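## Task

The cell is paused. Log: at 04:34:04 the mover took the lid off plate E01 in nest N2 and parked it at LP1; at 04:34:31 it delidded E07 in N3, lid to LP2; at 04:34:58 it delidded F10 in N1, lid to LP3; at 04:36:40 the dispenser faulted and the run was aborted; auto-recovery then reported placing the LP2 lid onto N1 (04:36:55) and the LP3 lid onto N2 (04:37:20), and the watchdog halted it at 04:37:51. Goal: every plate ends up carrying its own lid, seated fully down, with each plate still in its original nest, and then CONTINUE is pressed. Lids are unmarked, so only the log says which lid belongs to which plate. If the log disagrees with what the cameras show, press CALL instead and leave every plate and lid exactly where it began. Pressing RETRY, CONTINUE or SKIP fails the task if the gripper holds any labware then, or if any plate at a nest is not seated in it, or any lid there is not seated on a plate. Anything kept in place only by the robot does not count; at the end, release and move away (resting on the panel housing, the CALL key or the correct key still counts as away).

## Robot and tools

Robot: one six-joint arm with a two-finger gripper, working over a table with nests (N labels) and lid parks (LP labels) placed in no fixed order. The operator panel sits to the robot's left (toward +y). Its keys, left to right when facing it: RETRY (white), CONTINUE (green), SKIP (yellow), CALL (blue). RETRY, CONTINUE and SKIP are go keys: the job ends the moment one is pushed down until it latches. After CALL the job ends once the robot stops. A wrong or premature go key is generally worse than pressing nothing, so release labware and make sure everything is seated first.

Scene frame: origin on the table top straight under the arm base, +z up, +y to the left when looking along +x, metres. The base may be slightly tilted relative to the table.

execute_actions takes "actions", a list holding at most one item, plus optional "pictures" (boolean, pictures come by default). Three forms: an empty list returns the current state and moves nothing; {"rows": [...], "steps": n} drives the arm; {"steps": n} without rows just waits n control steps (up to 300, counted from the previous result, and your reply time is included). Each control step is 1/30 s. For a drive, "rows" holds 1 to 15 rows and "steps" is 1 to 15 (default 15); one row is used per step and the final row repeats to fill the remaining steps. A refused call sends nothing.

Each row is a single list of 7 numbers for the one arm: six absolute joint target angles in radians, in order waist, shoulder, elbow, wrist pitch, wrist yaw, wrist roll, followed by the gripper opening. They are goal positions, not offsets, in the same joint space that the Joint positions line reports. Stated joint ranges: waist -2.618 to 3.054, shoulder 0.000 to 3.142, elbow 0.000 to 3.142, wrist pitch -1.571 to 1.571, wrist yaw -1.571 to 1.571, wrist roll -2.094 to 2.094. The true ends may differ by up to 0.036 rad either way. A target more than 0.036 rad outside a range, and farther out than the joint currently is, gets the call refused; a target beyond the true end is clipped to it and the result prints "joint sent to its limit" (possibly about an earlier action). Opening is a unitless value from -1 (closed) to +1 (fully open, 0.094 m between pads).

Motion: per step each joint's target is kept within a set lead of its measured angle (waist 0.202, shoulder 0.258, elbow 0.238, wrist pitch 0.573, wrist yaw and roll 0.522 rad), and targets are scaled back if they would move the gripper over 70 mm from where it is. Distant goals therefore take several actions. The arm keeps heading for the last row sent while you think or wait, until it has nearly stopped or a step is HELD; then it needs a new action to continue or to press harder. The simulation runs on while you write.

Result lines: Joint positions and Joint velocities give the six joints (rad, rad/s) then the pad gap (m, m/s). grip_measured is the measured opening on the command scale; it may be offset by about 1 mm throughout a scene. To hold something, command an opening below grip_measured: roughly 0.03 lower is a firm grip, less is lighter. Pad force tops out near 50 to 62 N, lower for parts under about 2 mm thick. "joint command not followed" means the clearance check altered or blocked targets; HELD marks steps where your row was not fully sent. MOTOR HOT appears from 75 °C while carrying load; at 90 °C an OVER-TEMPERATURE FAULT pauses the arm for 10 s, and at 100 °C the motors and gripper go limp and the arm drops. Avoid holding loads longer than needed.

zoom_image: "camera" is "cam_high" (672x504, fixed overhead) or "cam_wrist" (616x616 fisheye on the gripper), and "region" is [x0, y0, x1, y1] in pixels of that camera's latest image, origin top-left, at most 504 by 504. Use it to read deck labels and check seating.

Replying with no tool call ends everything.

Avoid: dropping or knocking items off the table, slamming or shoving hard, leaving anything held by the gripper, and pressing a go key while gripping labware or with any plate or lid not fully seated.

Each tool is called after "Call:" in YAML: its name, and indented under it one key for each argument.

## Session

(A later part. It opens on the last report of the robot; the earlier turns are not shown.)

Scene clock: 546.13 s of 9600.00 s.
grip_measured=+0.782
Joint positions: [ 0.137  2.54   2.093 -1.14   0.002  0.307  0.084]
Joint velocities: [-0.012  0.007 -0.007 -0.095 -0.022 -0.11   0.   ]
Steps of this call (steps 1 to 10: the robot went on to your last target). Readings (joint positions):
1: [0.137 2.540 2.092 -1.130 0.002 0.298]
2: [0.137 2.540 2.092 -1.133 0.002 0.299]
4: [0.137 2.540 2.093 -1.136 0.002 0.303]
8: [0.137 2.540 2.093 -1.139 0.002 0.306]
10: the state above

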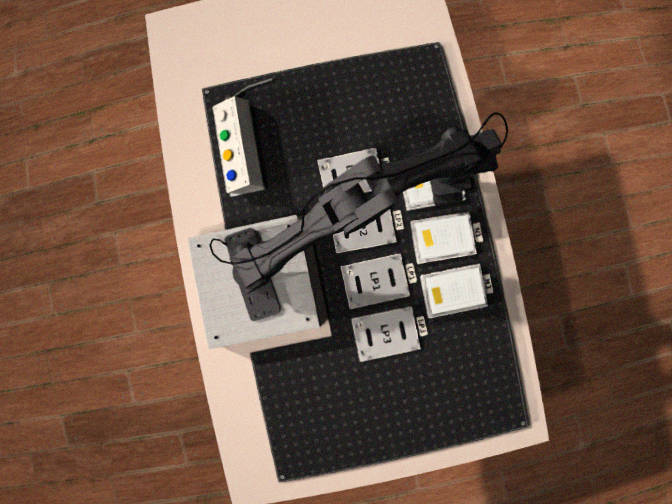

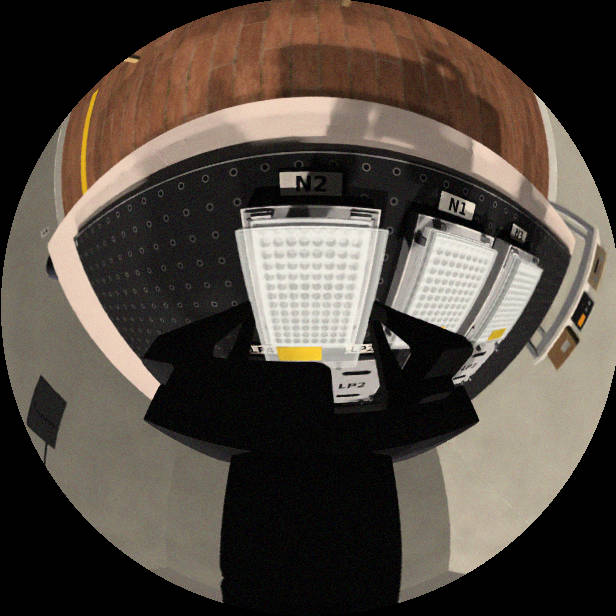

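Call:
execute_actions:
  actions:
    - {"rows": [[0.151,2.548,2.100,-1.135,0.0,0.314,0.75],[0.151,2.556,2.085,-1.118,0.0,0.314,0.75],[0.146,2.562,2.075,-1.106,0.0,0.314,0.75],[0.146,2.564,2.070,-1.098,0.0,0.314,0.75],[0.146,2.564,2.067,-1.094,0.0,0.314,0.75],[0.146,2.560,2.0655,-1.0916,0.0,0.314,0.75],[0.146,2.555,2.0655,-1.0916,0.0,0.314,0.75],[0.146,2.551,2.0655,-1.0916,0.0,0.314,0.75]], "steps": 15}
  pictures: false

Call:
execute_actions:
  actions:
    - {"steps": 6}

Call:
zoom_image:
  camera: "cam_wrist"
  region: [200, 190, 420, 370]

Scene clock: 558.80 s of 9600.00 s.
grip_measured=+0.782
Joint positions: [ 0.139  2.554  2.07  -1.112  0.002  0.308  0.084]
Joint velocities: [ 0.002 -0.007  0.017  0.037  0.007 -0.051 -0.   ]
Steps of this call (steps 1 to 30: the robot went on to your last target; steps 31 to 90: nothing new was sent; then 9.17 s passed at rest; steps 91 to 105: all 15 steps of this action). Readings (joint positions):
91: [0.138 2.540 2.093 -1.142 0.002 0.308]
92: [0.138 2.540 2.093 -1.141 0.002 0.308]
94: [0.139 2.542 2.090 -1.133 0.002 0.308]
98: [0.139 2.551 2.076 -1.118 0.002 0.308]
105: the state above

Scene clock: 559.00 s of 9600.00 s.
grip_measured=+0.782
Joint positions: [ 0.139  2.554  2.07  -1.11   0.002  0.308  0.084]
Joint velocities: [-0.002  0.017 -0.012 -0.066  0.022  0.007 -0.002]
Steps of this call (steps 1 to 6: the robot went on to your last target). Readings (joint positions):
1: [0.139 2.554 2.070 -1.111 0.002 0.308]
2: [0.139 2.554 2.070 -1.111 0.002 0.308]
4: [0.139 2.554 2.070 -1.110 0.002 0.308]
6: the state above

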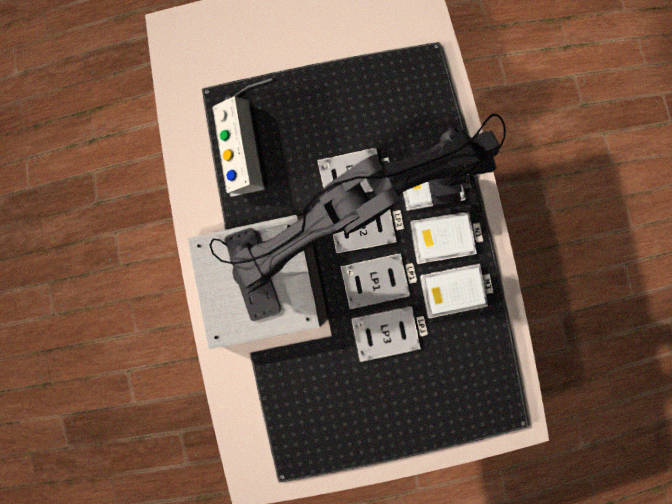

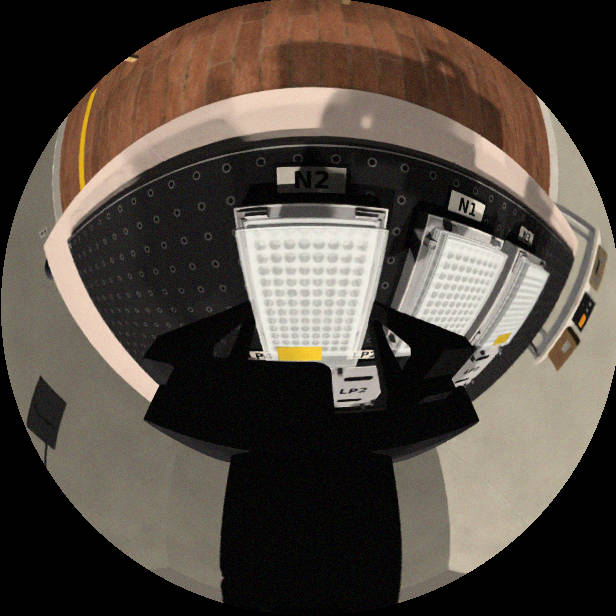

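Region (200, 190, 420, 370) of cam_wrist's 616x616 image, scaled by 2.291, with more detail than that image has; it fills the top 412 rows of this view, and the rest is white.

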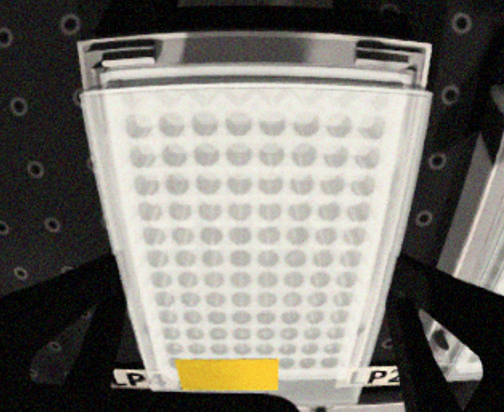

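Call:
zoom_image:
  camera: "cam_wrist"
  region: [230, 270, 390, 380]

Call:
zoom_image:
  camera: "cam_wrist"
  region: [225, 195, 395, 275]

Region (230, 270, 390, 380) of cam_wrist's 616x616 image, scaled by 3.150, with more detail than that image has; it fills the top 346 rows of this view, and the rest is white.

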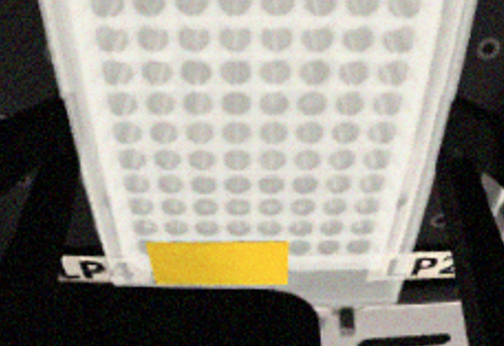

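Region (225, 195, 395, 275) of cam_wrist's 616x616 image, scaled by 2.965, with more detail than that image has; it fills the top 237 rows of this view, and the rest is white.

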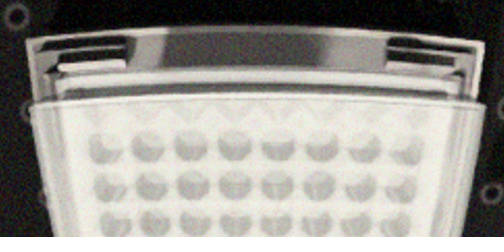

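Call:
execute_actions:
  actions:
    - {"rows": [[0.146,2.551,2.0655,-1.089,-0.003,0.317,0.75],[0.146,2.551,2.0655,-1.087,-0.005,0.320,0.75],[0.146,2.551,2.0655,-1.0856,-0.007,0.322,0.75],[0.146,2.551,2.0655,-1.0856,-0.007,0.324,0.75]], "steps": 15}

Call:
zoom_image:
  camera: "cam_wrist"
  region: [200, 190, 420, 370]

Call:
zoom_image:
  camera: "cam_wrist"
  region: [230, 270, 390, 380]

Call:
zoom_image:
  camera: "cam_wrist"
  region: [225, 195, 395, 275]

Scene clock: 578.00 s of 9600.00 s.
grip_measured=+0.782
Joint positions: [ 0.139  2.554  2.07  -1.103 -0.002  0.317  0.084]
Joint velocities: [-0.022 -0.022 -0.007  0.022 -0.066 -0.037 -0.   ]
Steps of this call (steps 1 to 15: the robot went on to your last target; steps 16 to 90: nothing new was sent; then 15.50 s passed at rest; steps 91 to 105: all 15 steps of this action). Readings (joint positions):
91: [0.139 2.554 2.070 -1.109 0.002 0.308]
92: [0.139 2.554 2.070 -1.108 0.002 0.309]
94: [0.139 2.554 2.070 -1.106 0.000 0.312]
98: [0.139 2.554 2.070 -1.104 -0.002 0.316]
105: the state above

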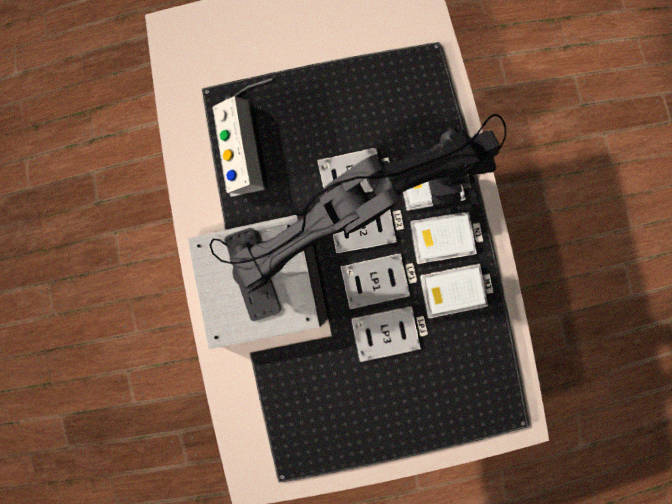

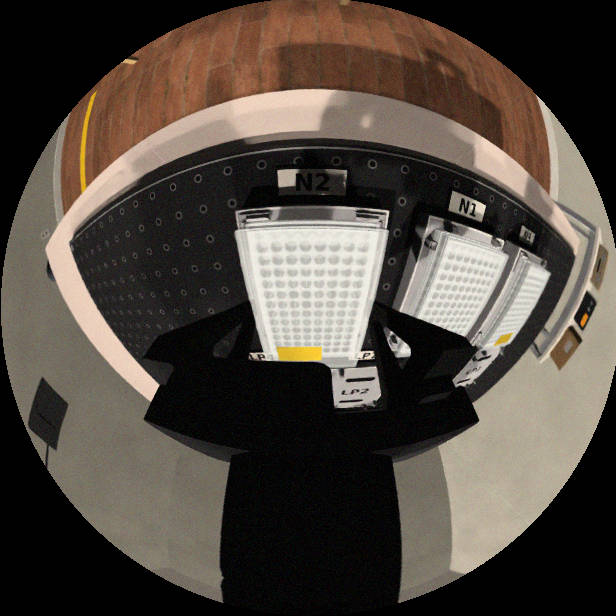

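Region (200, 190, 420, 370) of cam_wrist's 616x616 image, scaled by 2.291, with more detail than that image has; it fills the top 412 rows of this view, and the rest is white.

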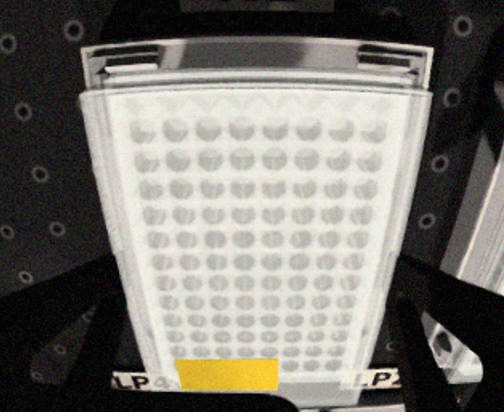

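Region (230, 270, 390, 380) of cam_wrist's 616x616 image, scaled by 3.150, with more detail than that image has; it fills the top 346 rows of this view, and the rest is white.

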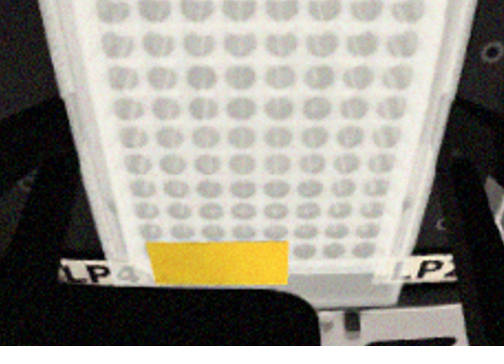

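Region (225, 195, 395, 275) of cam_wrist's 616x616 image, scaled by 2.965, with more detail than that image has; it fills the top 237 rows of this view, and the rest is white.

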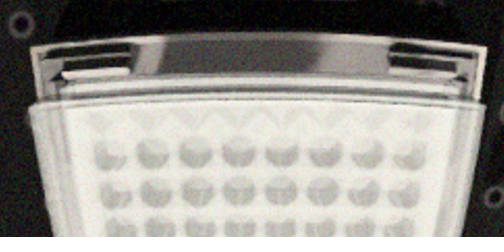

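Call:
execute_actions:
  actions:
    - {"rows": [[0.146,2.562,2.060,-1.082,0.000,0.324,0.75],[0.146,2.570,2.054,-1.078,0.004,0.324,0.75],[0.146,2.576,2.050,-1.074,0.006,0.324,0.75],[0.146,2.578,2.049,-1.070,0.006,0.324,0.75],[0.146,2.575,2.050,-1.068,0.006,0.324,0.75],[0.146,2.567,2.052,-1.0664,0.006,0.324,0.75],[0.146,2.561,2.0524,-1.0664,0.006,0.324,0.75],[0.146,2.559,2.0524,-1.0664,0.006,0.324,0.75]], "steps": 15}
  pictures: false

Call:
execute_actions:
  actions:
    - {"steps": 6}

Call:
zoom_image:
  camera: "cam_wrist"
  region: [200, 190, 420, 370]

Call:
zoom_image:
  camera: "cam_wrist"
  region: [225, 195, 395, 275]

Scene clock: 588.17 s of 9600.00 s.
grip_measured=+0.782
Joint positions: [ 0.139  2.564  2.058 -1.084 -0.002  0.318  0.084]
Joint velocities: [-0.002 -0.007  0.002 -0.095 -0.037 -0.037  0.   ]
Steps of this call (steps 1 to 15: the robot went on to your last target; steps 16 to 90: nothing new was sent; then 6.67 s passed at rest; steps 91 to 105: all 15 steps of this action). Readings (joint positions):
91: [0.139 2.554 2.070 -1.102 -0.002 0.318]
92: [0.139 2.554 2.070 -1.102 -0.002 0.318]
94: [0.139 2.556 2.067 -1.096 -0.002 0.318]
98: [0.139 2.563 2.059 -1.088 -0.002 0.318]
105: the state above

Scene clock: 588.37 s of 9600.00 s.
grip_measured=+0.782
Joint positions: [ 0.139  2.564  2.058 -1.083 -0.002  0.318  0.084]
Joint velocities: [ 0.017 -0.022 -0.012 -0.007  0.022  0.007 -0.001]
Steps of this call (steps 1 to 6: the robot went on to your last target). Readings (joint positions):
1: [0.139 2.564 2.058 -1.084 -0.002 0.318]
2: [0.139 2.564 2.058 -1.084 -0.002 0.318]
4: [0.139 2.564 2.058 -1.084 -0.002 0.318]
6: the state above

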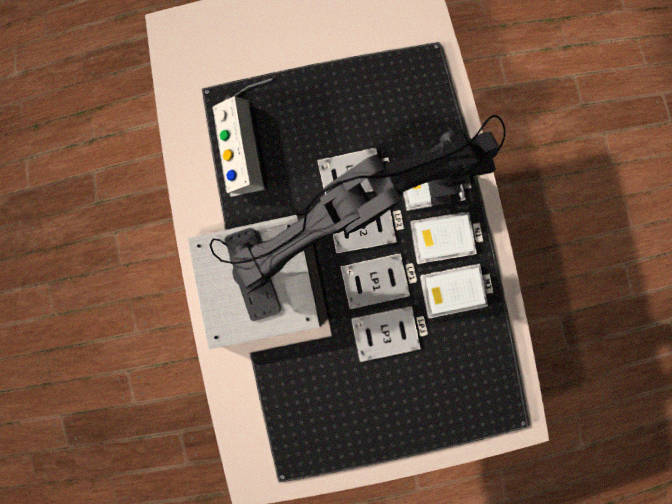

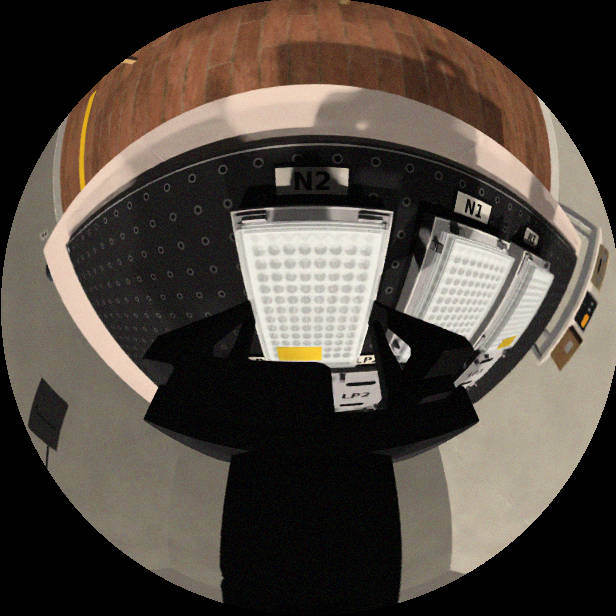

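Region (200, 190, 420, 370) of cam_wrist's 616x616 image, scaled by 2.291, with more detail than that image has; it fills the top 412 rows of this view, and the rest is white.

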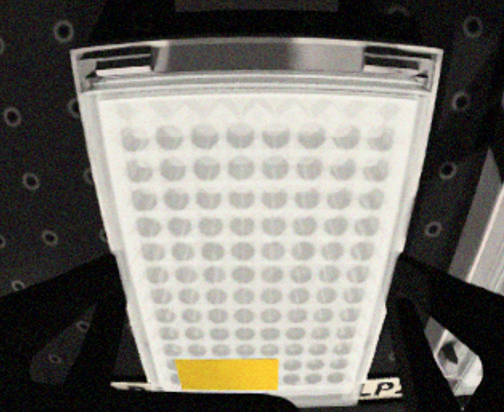

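Region (225, 195, 395, 275) of cam_wrist's 616x616 image, scaled by 2.965, with more detail than that image has; it fills the top 237 rows of this view, and the rest is white.

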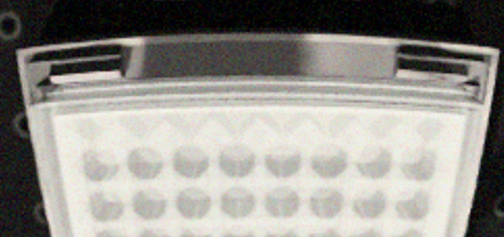

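Call:
execute_actions:
  actions:
    - {"rows": [[0.146,2.559,2.0524,-1.0664,0.002,0.324,0.775],[0.146,2.559,2.0524,-1.0664,0.002,0.324,0.79],[0.146,2.559,2.0524,-1.0664,0.002,0.324,0.805],[0.146,2.559,2.0524,-1.0664,0.002,0.324,0.83],[0.146,2.559,2.0524,-1.0664,0.002,0.324,0.86],[0.146,2.559,2.0524,-1.0664,0.002,0.324,0.90],[0.146,2.559,2.0524,-1.0664,0.002,0.324,0.94],[0.146,2.559,2.0524,-1.0664,0.002,0.324,0.97],[0.146,2.559,2.0524,-1.0664,0.002,0.324,1.0]], "steps": 14}

Call:
zoom_image:
  camera: "cam_wrist"
  region: [200, 190, 420, 370]

Call:
zoom_image:
  camera: "cam_wrist"
  region: [225, 195, 395, 275]

Scene clock: 592.27 s of 9600.00 s.
grip_measured=+1.000
Joint positions: [ 0.139  2.564  2.058 -1.083 -0.002  0.318  0.094]
Joint velocities: [-0.012 -0.022 -0.007  0.007 -0.037  0.022  0.   ]
Steps of this call (steps 1 to 15: the robot went on to your last target; steps 16 to 90: nothing new was sent; then 0.43 s passed at rest; steps 91 to 104: all 14 steps of this action). Readings (joint positions):
91: [0.139 2.564 2.058 -1.083 -0.002 0.318]
92: [0.139 2.564 2.058 -1.083 -0.002 0.318]
94: [0.139 2.564 2.058 -1.083 -0.002 0.318]
98: [0.139 2.564 2.058 -1.083 -0.002 0.318]
104: the state above

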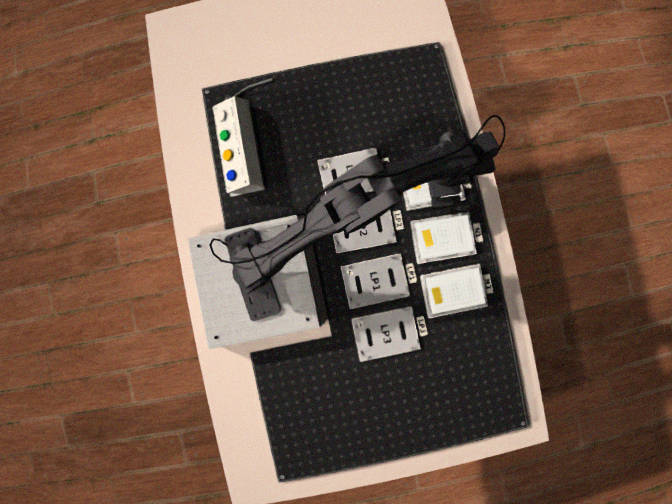

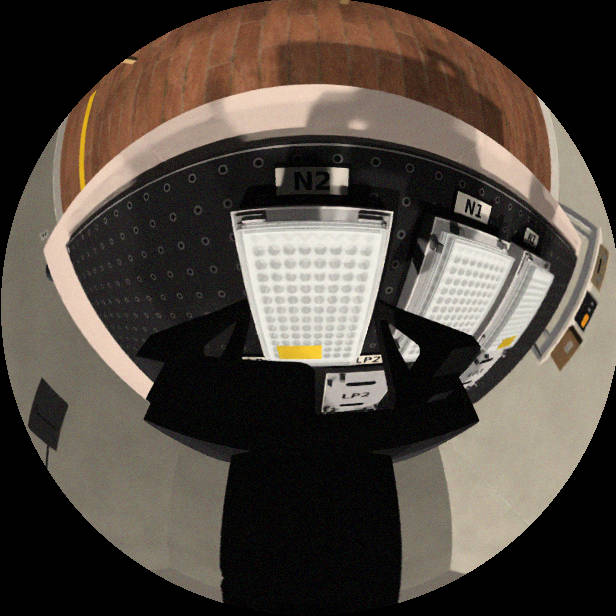

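Region (200, 190, 420, 370) of cam_wrist's 616x616 image, scaled by 2.291, with more detail than that image has; it fills the top 412 rows of this view, and the rest is white.

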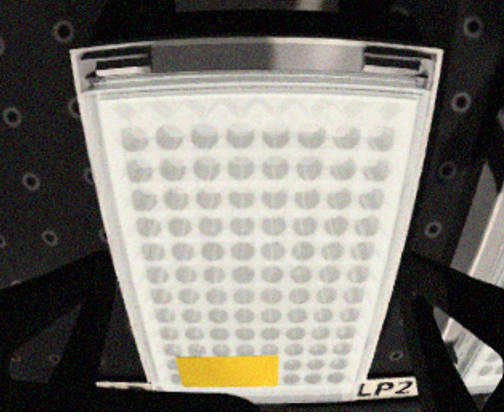

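Region (225, 195, 395, 275) of cam_wrist's 616x616 image, scaled by 2.965, with more detail than that image has; it fills the top 237 rows of this view, and the rest is white.

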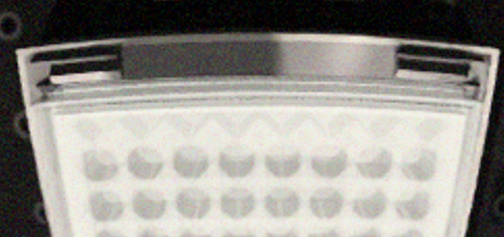

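Call:
execute_actions:
  actions:
    - {"rows": [[0.146,2.548,2.0524,-1.075,0.002,0.324,1],[0.146,2.535,2.0524,-1.088,0.002,0.324,1],[0.146,2.5208,2.0524,-1.100,0.002,0.324,1],[0.146,2.5167,2.0524,-1.106,0.002,0.324,1],[0.146,2.5115,2.0524,-1.112,0.002,0.324,1],[0.146,2.5053,2.0524,-1.118,0.002,0.324,1],[0.146,2.4979,2.0524,-1.125,0.002,0.324,1],[0.146,2.4895,2.0524,-1.132,0.002,0.324,1],[0.146,2.4800,2.0514,-1.138,0.002,0.3235,1],[0.1471,2.4696,2.0483,-1.142,0.002,0.3222,1],[0.1505,2.4582,2.0432,-1.144,0.0025,0.3198,1],[0.1560,2.4459,2.0361,-1.144,0.003,0.3166,1],[0.1638,2.4328,2.0271,-1.144,0.0035,0.3126,1],[0.1737,2.4189,2.0161,-1.144,0.004,0.3076,0.9],[0.1858,2.4042,2.0033,-1.144,0.0045,0.3018,0.8]], "steps": 15}
  pictures: false

Call:
execute_actions:
  actions:
    - {"rows": [[0.2000,2.3888,1.9888,-1.144,0.005,0.2952,0.7],[0.2162,2.3729,1.9725,-1.1435,0.006,0.2879,0.6],[0.2344,2.3563,1.9547,-1.1422,0.007,0.2798,0.5],[0.2546,2.3393,1.9353,-1.1399,0.008,0.2711,0.4],[0.2766,2.3218,1.9145,-1.1367,0.009,0.2617,0.3],[0.3004,2.3040,1.8925,-1.1326,0.010,0.2517,0.2],[0.3259,2.2859,1.8693,-1.1277,0.0115,0.2413,0.1],[0.3531,2.2675,1.8451,-1.1221,0.013,0.2303,0.0],[0.3818,2.2491,1.8200,-1.1157,0.014,0.2190,-0.1],[0.4119,2.2305,1.7941,-1.1086,0.0155,0.2073,-0.2],[0.4433,2.2119,1.7677,-1.1009,0.017,0.1953,-0.3],[0.4760,2.1935,1.7408,-1.0926,0.018,0.1832,-0.4],[0.5098,2.1751,1.7136,-1.0839,0.0195,0.1709,-0.5],[0.5446,2.1570,1.6862,-1.0747,0.021,0.1585,-0.6],[0.5803,2.1392,1.6588,-1.0652,0.022,0.1461,-0.7]], "steps": 15}
  pictures: false

Call:
execute_actions:
  actions:
    - {"rows": [[0.6167,2.1217,1.6316,-1.0554,0.024,0.1338,-0.8],[0.6538,2.1047,1.6047,-1.0455,0.025,0.1217,-0.9],[0.6914,2.0881,1.5783,-1.0355,0.027,0.1097,-1],[0.7294,2.0722,1.5524,-1.0255,0.028,0.0980,-1],[0.7676,2.0568,1.5273,-1.0156,0.029,0.0867,-1],[0.8060,2.0421,1.5031,-1.0058,0.0305,0.0758,-1],[0.8444,2.0282,1.4799,-0.9963,0.032,0.0653,-1],[0.8826,2.0151,1.4579,-0.9871,0.033,0.0553,-1],[0.9206,2.0028,1.4371,-0.9784,0.034,0.0459,-1],[0.9582,1.9914,1.4178,-0.9701,0.035,0.0372,-1],[0.9953,1.9810,1.3999,-0.9624,0.036,0.0291,-1],[1.0317,1.9716,1.3836,-0.9553,0.037,0.0218,-1],[1.0674,1.9631,1.3691,-0.9489,0.0375,0.0152,-1],[1.1022,1.9558,1.3563,-0.9433,0.038,0.0094,-1],[1.1360,1.9495,1.3453,-0.9384,0.039,0.0044,-1]], "steps": 15}
  pictures: false

Call:
execute_actions:
  actions:
    - {"rows": [[1.1687,1.9443,1.3363,-0.9343,0.039,0.0004,-1],[1.2001,1.9402,1.3292,-0.9311,0.0395,-0.0028,-1],[1.2302,1.9373,1.3241,-0.9288,0.04,-0.0052,-1],[1.2589,1.9356,1.3210,-0.9275,0.04,-0.0065,-1],[1.2861,1.9350,1.3200,-0.927,0.04,-0.007,-1],[1.3116,1.9350,1.3200,-0.927,0.04,-0.007,-1],[1.3354,1.9350,1.3200,-0.927,0.04,-0.007,-1],[1.3574,1.9350,1.3200,-0.927,0.04,-0.007,-1],[1.3776,1.9350,1.3200,-0.927,0.04,-0.007,-1],[1.3958,1.9350,1.3200,-0.927,0.04,-0.007,-1],[1.4120,1.9350,1.3200,-0.927,0.04,-0.007,-1],[1.4262,1.9350,1.3200,-0.927,0.04,-0.007,-1],[1.4383,1.9350,1.3200,-0.927,0.04,-0.007,-1],[1.4482,1.9350,1.3200,-0.927,0.04,-0.007,-1],[1.4560,1.9350,1.3200,-0.927,0.04,-0.007,-1]], "steps": 15}
  pictures: false

Call:
execute_actions:
  actions:
    - {"rows": [[1.4615,1.9350,1.3200,-0.927,0.04,-0.007,-1],[1.4649,1.9350,1.3200,-0.927,0.04,-0.007,-1],[1.4660,1.9350,1.3200,-0.927,0.04,-0.007,-1]], "steps": 10}

Scene clock: 655.90 s of 9600.00 s.
grip_measured=+0.847
Joint positions: [ 0.149  2.465  2.03  -1.121 -0.001  0.316  0.087]
Joint velocities: [ 0.154 -0.471 -0.266 -0.081  0.037 -0.037 -0.093]
Steps of this call (steps 1 to 15: the robot went on to your last target; steps 16 to 90: nothing new was sent; then 60.13 s passed at rest; steps 91 to 105: all 15 steps of this action). Readings (joint positions):
91: [0.139 2.564 2.058 -1.083 -0.002 0.318]
92: [0.139 2.564 2.058 -1.083 -0.002 0.318]
94: [0.139 2.564 2.058 -1.085 -0.002 0.318]
98: [0.139 2.551 2.058 -1.100 -0.002 0.318]
105: the state above

Scene clock: 656.40 s of 9600.00 s.
grip_measured=-0.651
Joint positions: [ 0.517  2.205  1.713 -1.1    0.011  0.2    0.016]
Joint velocities: [ 0.984 -0.52  -0.784  0.212  0.022 -0.403 -0.095]
Steps of this call (steps 1 to 15: all 15 steps of this action). Readings (joint positions):
1: [0.157 2.448 2.019 -1.122 0.000 0.314]
2: [0.167 2.431 2.007 -1.122 0.002 0.311]
4: [0.197 2.397 1.977 -1.123 0.004 0.301]
8: [0.290 2.327 1.895 -1.123 0.007 0.272]
15: the state above

Scene clock: 656.90 s of 9600.00 s.
grip_measured=-0.986
Joint positions: [ 1.078  1.996  1.376 -0.98   0.025  0.042  0.001]
Joint velocities: [ 0.96  -0.212 -0.383  0.095  0.095 -0.256 -0.   ]
Steps of this call (steps 1 to 15: all 15 steps of this action). Readings (joint positions):
1: [0.552 2.187 1.686 -1.093 0.011 0.189]
2: [0.588 2.169 1.659 -1.086 0.013 0.177]
4: [0.663 2.135 1.606 -1.070 0.015 0.153]
8: [0.816 2.072 1.507 -1.035 0.019 0.108]
15: the state above

Scene clock: 657.40 s of 9600.00 s.
grip_measured=-0.986
Joint positions: [ 1.44   1.969  1.33  -0.944  0.03   0.     0.001]
Joint velocities: [ 0.286 -0.002 -0.002  0.051 -0.007 -0.037  0.001]
Steps of this call (steps 1 to 15: all 15 steps of this action). Readings (joint positions):
1: [1.113 1.989 1.364 -0.974 0.026 0.035]
2: [1.146 1.983 1.354 -0.969 0.027 0.028]
4: [1.209 1.975 1.339 -0.961 0.028 0.018]
8: [1.317 1.970 1.330 -0.951 0.030 0.007]
15: the state above

Scene clock: 657.73 s of 9600.00 s.
grip_measured=-0.986
Joint positions: [ 1.463  1.969  1.33  -0.944  0.032 -0.001  0.001]
Joint velocities: [-0.002  0.002  0.002 -0.007  0.066  0.037  0.   ]
Steps of this call (steps 1 to 10: all 10 steps of this action). Readings (joint positions):
1: [1.449 1.969 1.330 -0.944 0.030 -0.001]
2: [1.456 1.969 1.330 -0.944 0.030 -0.001]
4: [1.463 1.969 1.330 -0.944 0.030 -0.001]
8: [1.463 1.969 1.330 -0.944 0.032 -0.001]
10: the state above

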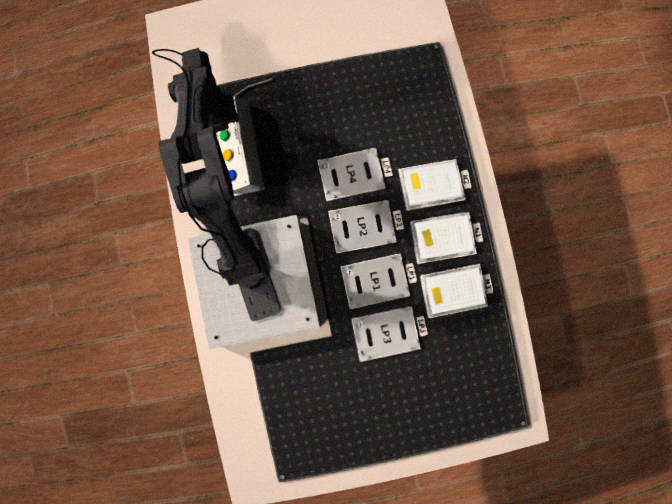

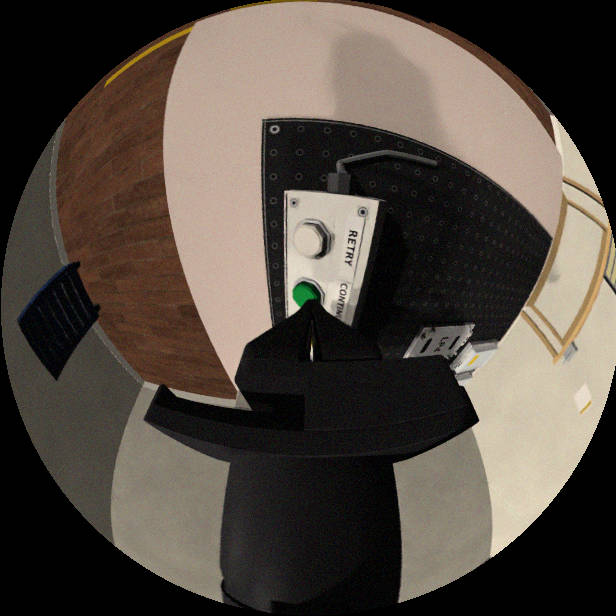

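Call:
zoom_image:
  camera: "cam_high"
  region: [380, 140, 520, 330]

Call:
zoom_image:
  camera: "cam_wrist"
  region: [240, 180, 400, 340]

Call:
zoom_image:
  camera: "cam_high"
  region: [150, 70, 300, 210]

Region (380, 140, 520, 330) of cam_high's 672x504 image, scaled by 2.653, with more detail than that image has; it fills the left 371 columns of this view, and the rest is white.

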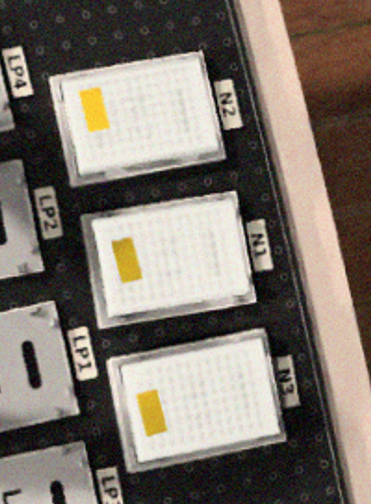

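Region (240, 180, 400, 340) of cam_wrist's 616x616 image, scaled by 3.150, with more detail than that image has.

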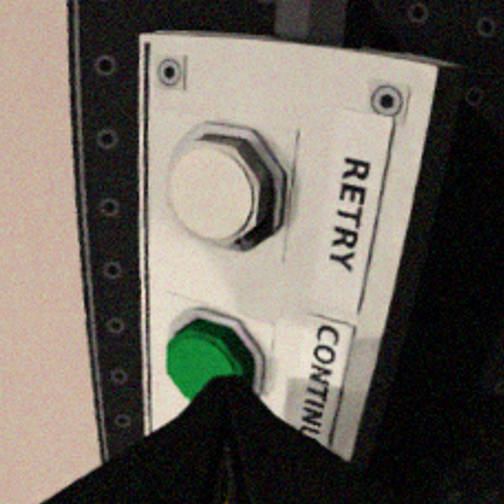

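Region (150, 70, 300, 210) of cam_high's 672x504 image, scaled by 3.360, with more detail than that image has; it fills the top 470 rows of this view, and the rest is white.

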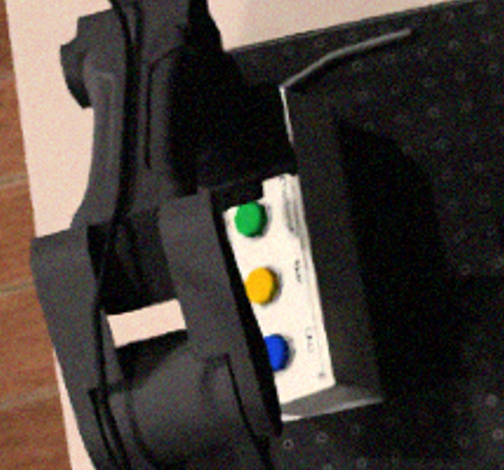

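Call:
execute_actions:
  actions:
    - {"rows": [[1.470,1.950,1.318,-0.925,0.04,-0.007,-1],[1.474,1.965,1.314,-0.921,0.04,-0.007,-1],[1.477,1.977,1.309,-0.915,0.04,-0.007,-1],[1.479,1.986,1.303,-0.908,0.04,-0.007,-1],[1.479,1.992,1.297,-0.901,0.04,-0.007,-1],[1.479,1.994,1.291,-0.894,0.04,-0.007,-1],[1.479,1.992,1.286,-0.888,0.04,-0.007,-1],[1.479,1.989,1.283,-0.884,0.04,-0.007,-1],[1.479,1.987,1.281,-0.882,0.04,-0.007,-1],[1.479,1.987,1.280,-0.881,0.04,-0.007,-1]], "steps": 15}
  pictures: false

Call:
execute_actions:
  actions:
    - {"steps": 6}

Call:
zoom_image:
  camera: "cam_wrist"
  region: [240, 180, 400, 340]

Call:
zoom_image:
  camera: "cam_high"
  region: [150, 70, 300, 210]

Scene clock: 671.87 s of 9600.00 s.
grip_measured=-0.986
Joint positions: [ 1.472  1.982  1.286 -0.906  0.033 -0.001  0.001]
Joint velocities: [-0.002  0.007 -0.007  0.037 -0.007  0.066 -0.001]
Steps of this call (steps 1 to 15: the robot went on to your last target; steps 16 to 90: nothing new was sent; then 10.63 s passed at rest; steps 91 to 105: all 15 steps of this action). Readings (joint positions):
91: [1.463 1.969 1.330 -0.944 0.032 -0.001]
92: [1.463 1.969 1.330 -0.944 0.032 -0.001]
94: [1.465 1.969 1.325 -0.937 0.033 -0.001]
98: [1.471 1.975 1.302 -0.919 0.033 -0.001]
105: the state above

Scene clock: 672.07 s of 9600.00 s.
grip_measured=-0.986
Joint positions: [ 1.472  1.982  1.286 -0.901  0.033 -0.001  0.001]
Joint velocities: [-0.007  0.007 -0.002 -0.051 -0.022 -0.081 -0.001]
Steps of this call (steps 1 to 6: the robot went on to your last target). Readings (joint positions):
1: [1.472 1.982 1.286 -0.904 0.033 -0.001]
2: [1.472 1.982 1.286 -0.903 0.033 -0.001]
4: [1.472 1.982 1.286 -0.901 0.033 -0.001]
6: the state above

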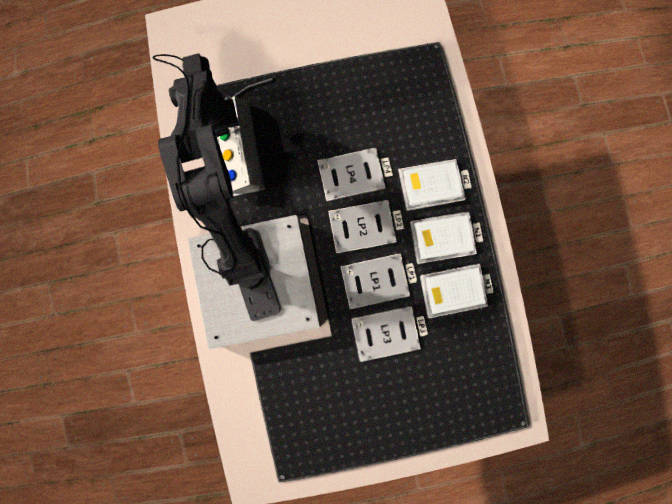

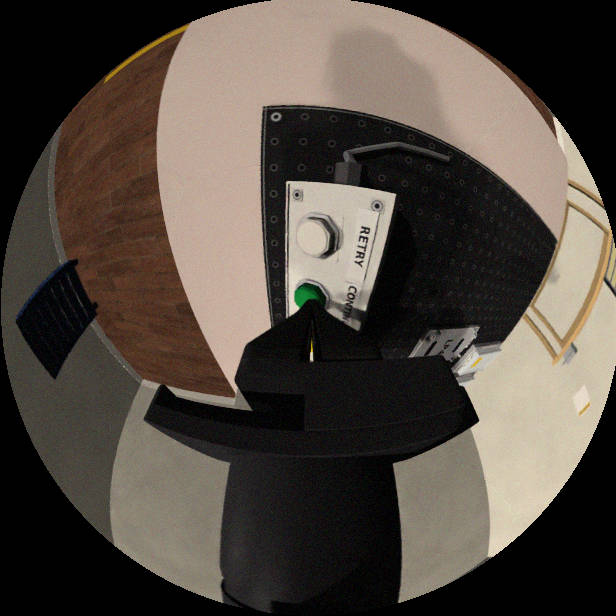

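Region (240, 180, 400, 340) of cam_wrist's 616x616 image, scaled by 3.150, with more detail than that image has.

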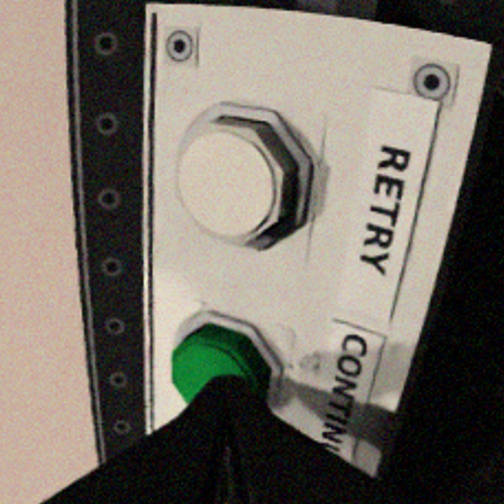

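Region (150, 70, 300, 210) of cam_high's 672x504 image, scaled by 3.360, with more detail than that image has; it fills the top 470 rows of this view, and the rest is white.

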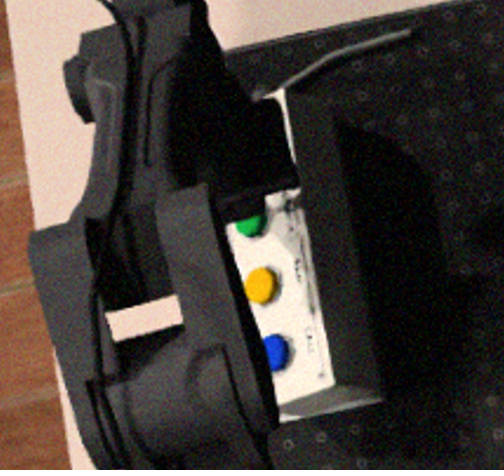

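Call:
execute_actions:
  actions:
    - {"rows": [[1.479,1.992,1.275,-0.876,0.04,-0.007,-1],[1.479,1.998,1.268,-0.870,0.04,-0.007,-1],[1.479,2.004,1.265,-0.864,0.04,-0.007,-1],[1.479,2.008,1.265,-0.858,0.04,-0.007,-1],[1.479,2.011,1.266,-0.853,0.04,-0.007,-1],[1.479,2.013,1.266,-0.850,0.04,-0.007,-1],[1.479,2.015,1.266,-0.848,0.04,-0.007,-1],[1.479,2.017,1.266,-0.848,0.04,-0.007,-1],[1.479,2.019,1.266,-0.848,0.04,-0.007,-1],[1.479,2.021,1.266,-0.848,0.04,-0.007,-1],[1.479,2.023,1.266,-0.848,0.04,-0.007,-1],[1.479,2.025,1.266,-0.848,0.04,-0.007,-1],[1.479,2.027,1.266,-0.848,0.04,-0.007,-1],[1.479,2.029,1.266,-0.848,0.04,-0.007,-1],[1.479,2.031,1.266,-0.848,0.04,-0.007,-1]], "steps": 15}

Call:
zoom_image:
  camera: "cam_wrist"
  region: [240, 180, 400, 340]

Scene clock: 679.80 s of 9600.00 s.
grip_measured=-0.987
Joint positions: [ 1.475  2.001  1.278 -0.875  0.03  -0.001  0.001]
Joint velocities: [ 0.002 -0.002 -0.002  0.007  0.037 -0.007 -0.001]
Steps of this call (steps 1 to 15: the robot went on to your last target; steps 16 to 90: nothing new was sent; then 4.23 s passed at rest; steps 91 to 105: all 15 steps of this action). Readings (joint positions):
91: [1.472 1.982 1.286 -0.898 0.033 -0.001]
92: [1.472 1.982 1.285 -0.896 0.033 -0.001]
94: [1.472 1.984 1.281 -0.890 0.033 -0.001]
98: [1.472 2.000 1.278 -0.878 0.032 -0.001]
105: the state above

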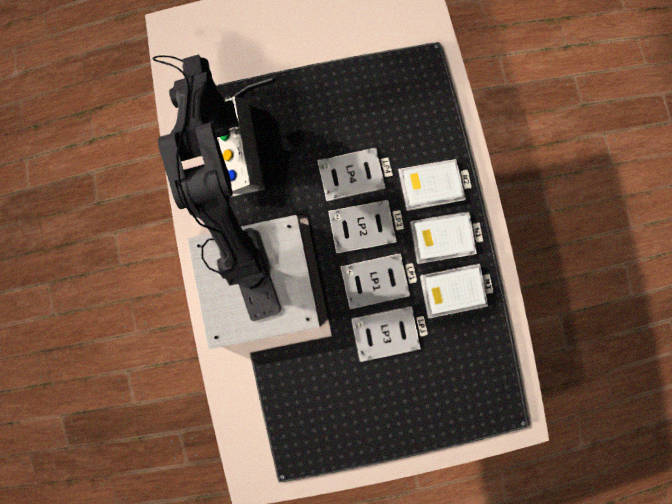

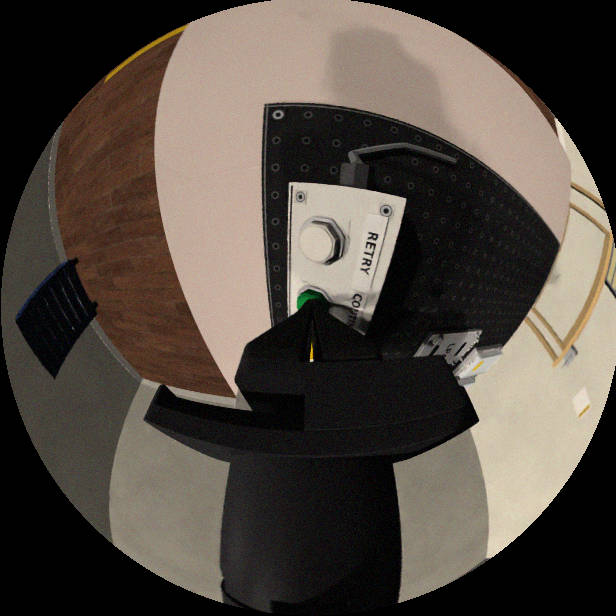

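Region (240, 180, 400, 340) of cam_wrist's 616x616 image, scaled by 3.150, with more detail than that image has.

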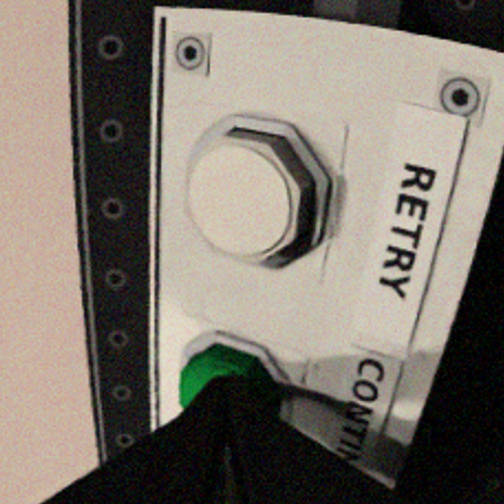

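Call:
execute_actions:
  actions:
    - {"rows": [[1.475,2.033,1.266,-0.848,0.043,-0.007,-1],[1.471,2.036,1.266,-0.848,0.046,-0.007,-1],[1.468,2.039,1.266,-0.848,0.049,-0.007,-1],[1.466,2.042,1.266,-0.848,0.05,-0.007,-1],[1.465,2.045,1.266,-0.848,0.05,-0.007,-1],[1.465,2.048,1.266,-0.848,0.05,-0.007,-1],[1.465,2.050,1.266,-0.848,0.05,-0.007,-1],[1.465,2.052,1.266,-0.848,0.05,-0.007,-1],[1.465,2.054,1.266,-0.848,0.05,-0.007,-1],[1.465,2.056,1.266,-0.848,0.05,-0.007,-1],[1.465,2.058,1.266,-0.848,0.05,-0.007,-1],[1.465,2.060,1.266,-0.848,0.05,-0.007,-1]], "steps": 15}

Call:
zoom_image:
  camera: "cam_wrist"
  region: [240, 180, 400, 340]

Scene clock: 682.80 s of 9600.00 s.
grip_measured=-0.987
Joint positions: [ 1.475  2.014  1.278 -0.869  0.024 -0.001  0.001]
Joint velocities: [-0.012 -0.007 -0.007 -0.007 -0.007 -0.007  0.001]
The task's run ended inside this call: 9 steps that you had sent did not run.
Steps of this call (steps 1 to 15: the robot went on to your last target; steps 16 to 84: nothing new was sent; steps 85 to 90: the first 6 steps of this action). Readings (joint positions):
85: [1.475 2.001 1.278 -0.875 0.030 -0.001]
86: [1.475 2.002 1.278 -0.875 0.030 -0.001]
88: [1.475 2.006 1.278 -0.873 0.030 -0.001]
90: [1.475 2.011 1.278 -0.870 0.031 -0.001]
The task's run has ended: the event that ends the task has happened.

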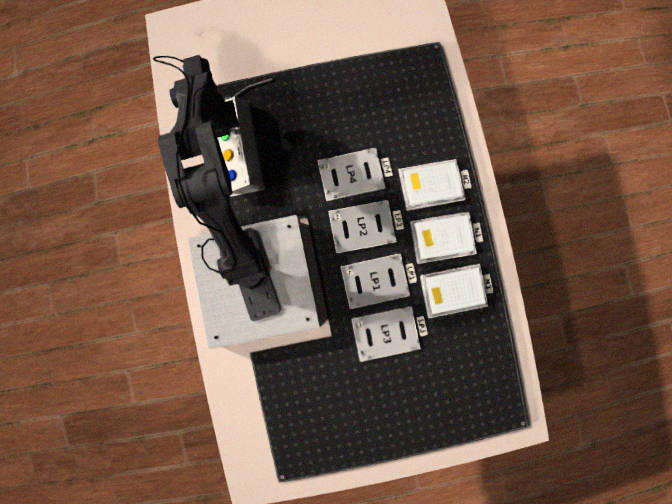

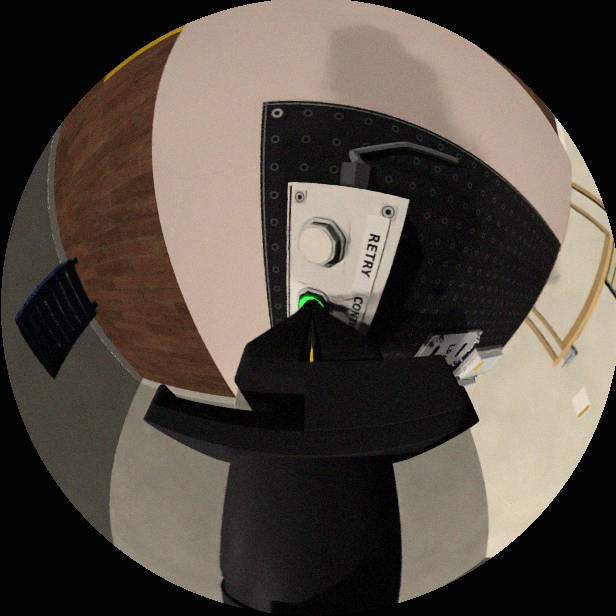

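Episode already finished.

Call:
finished_scene:
  scene: 2

The scene is finished: the task was done.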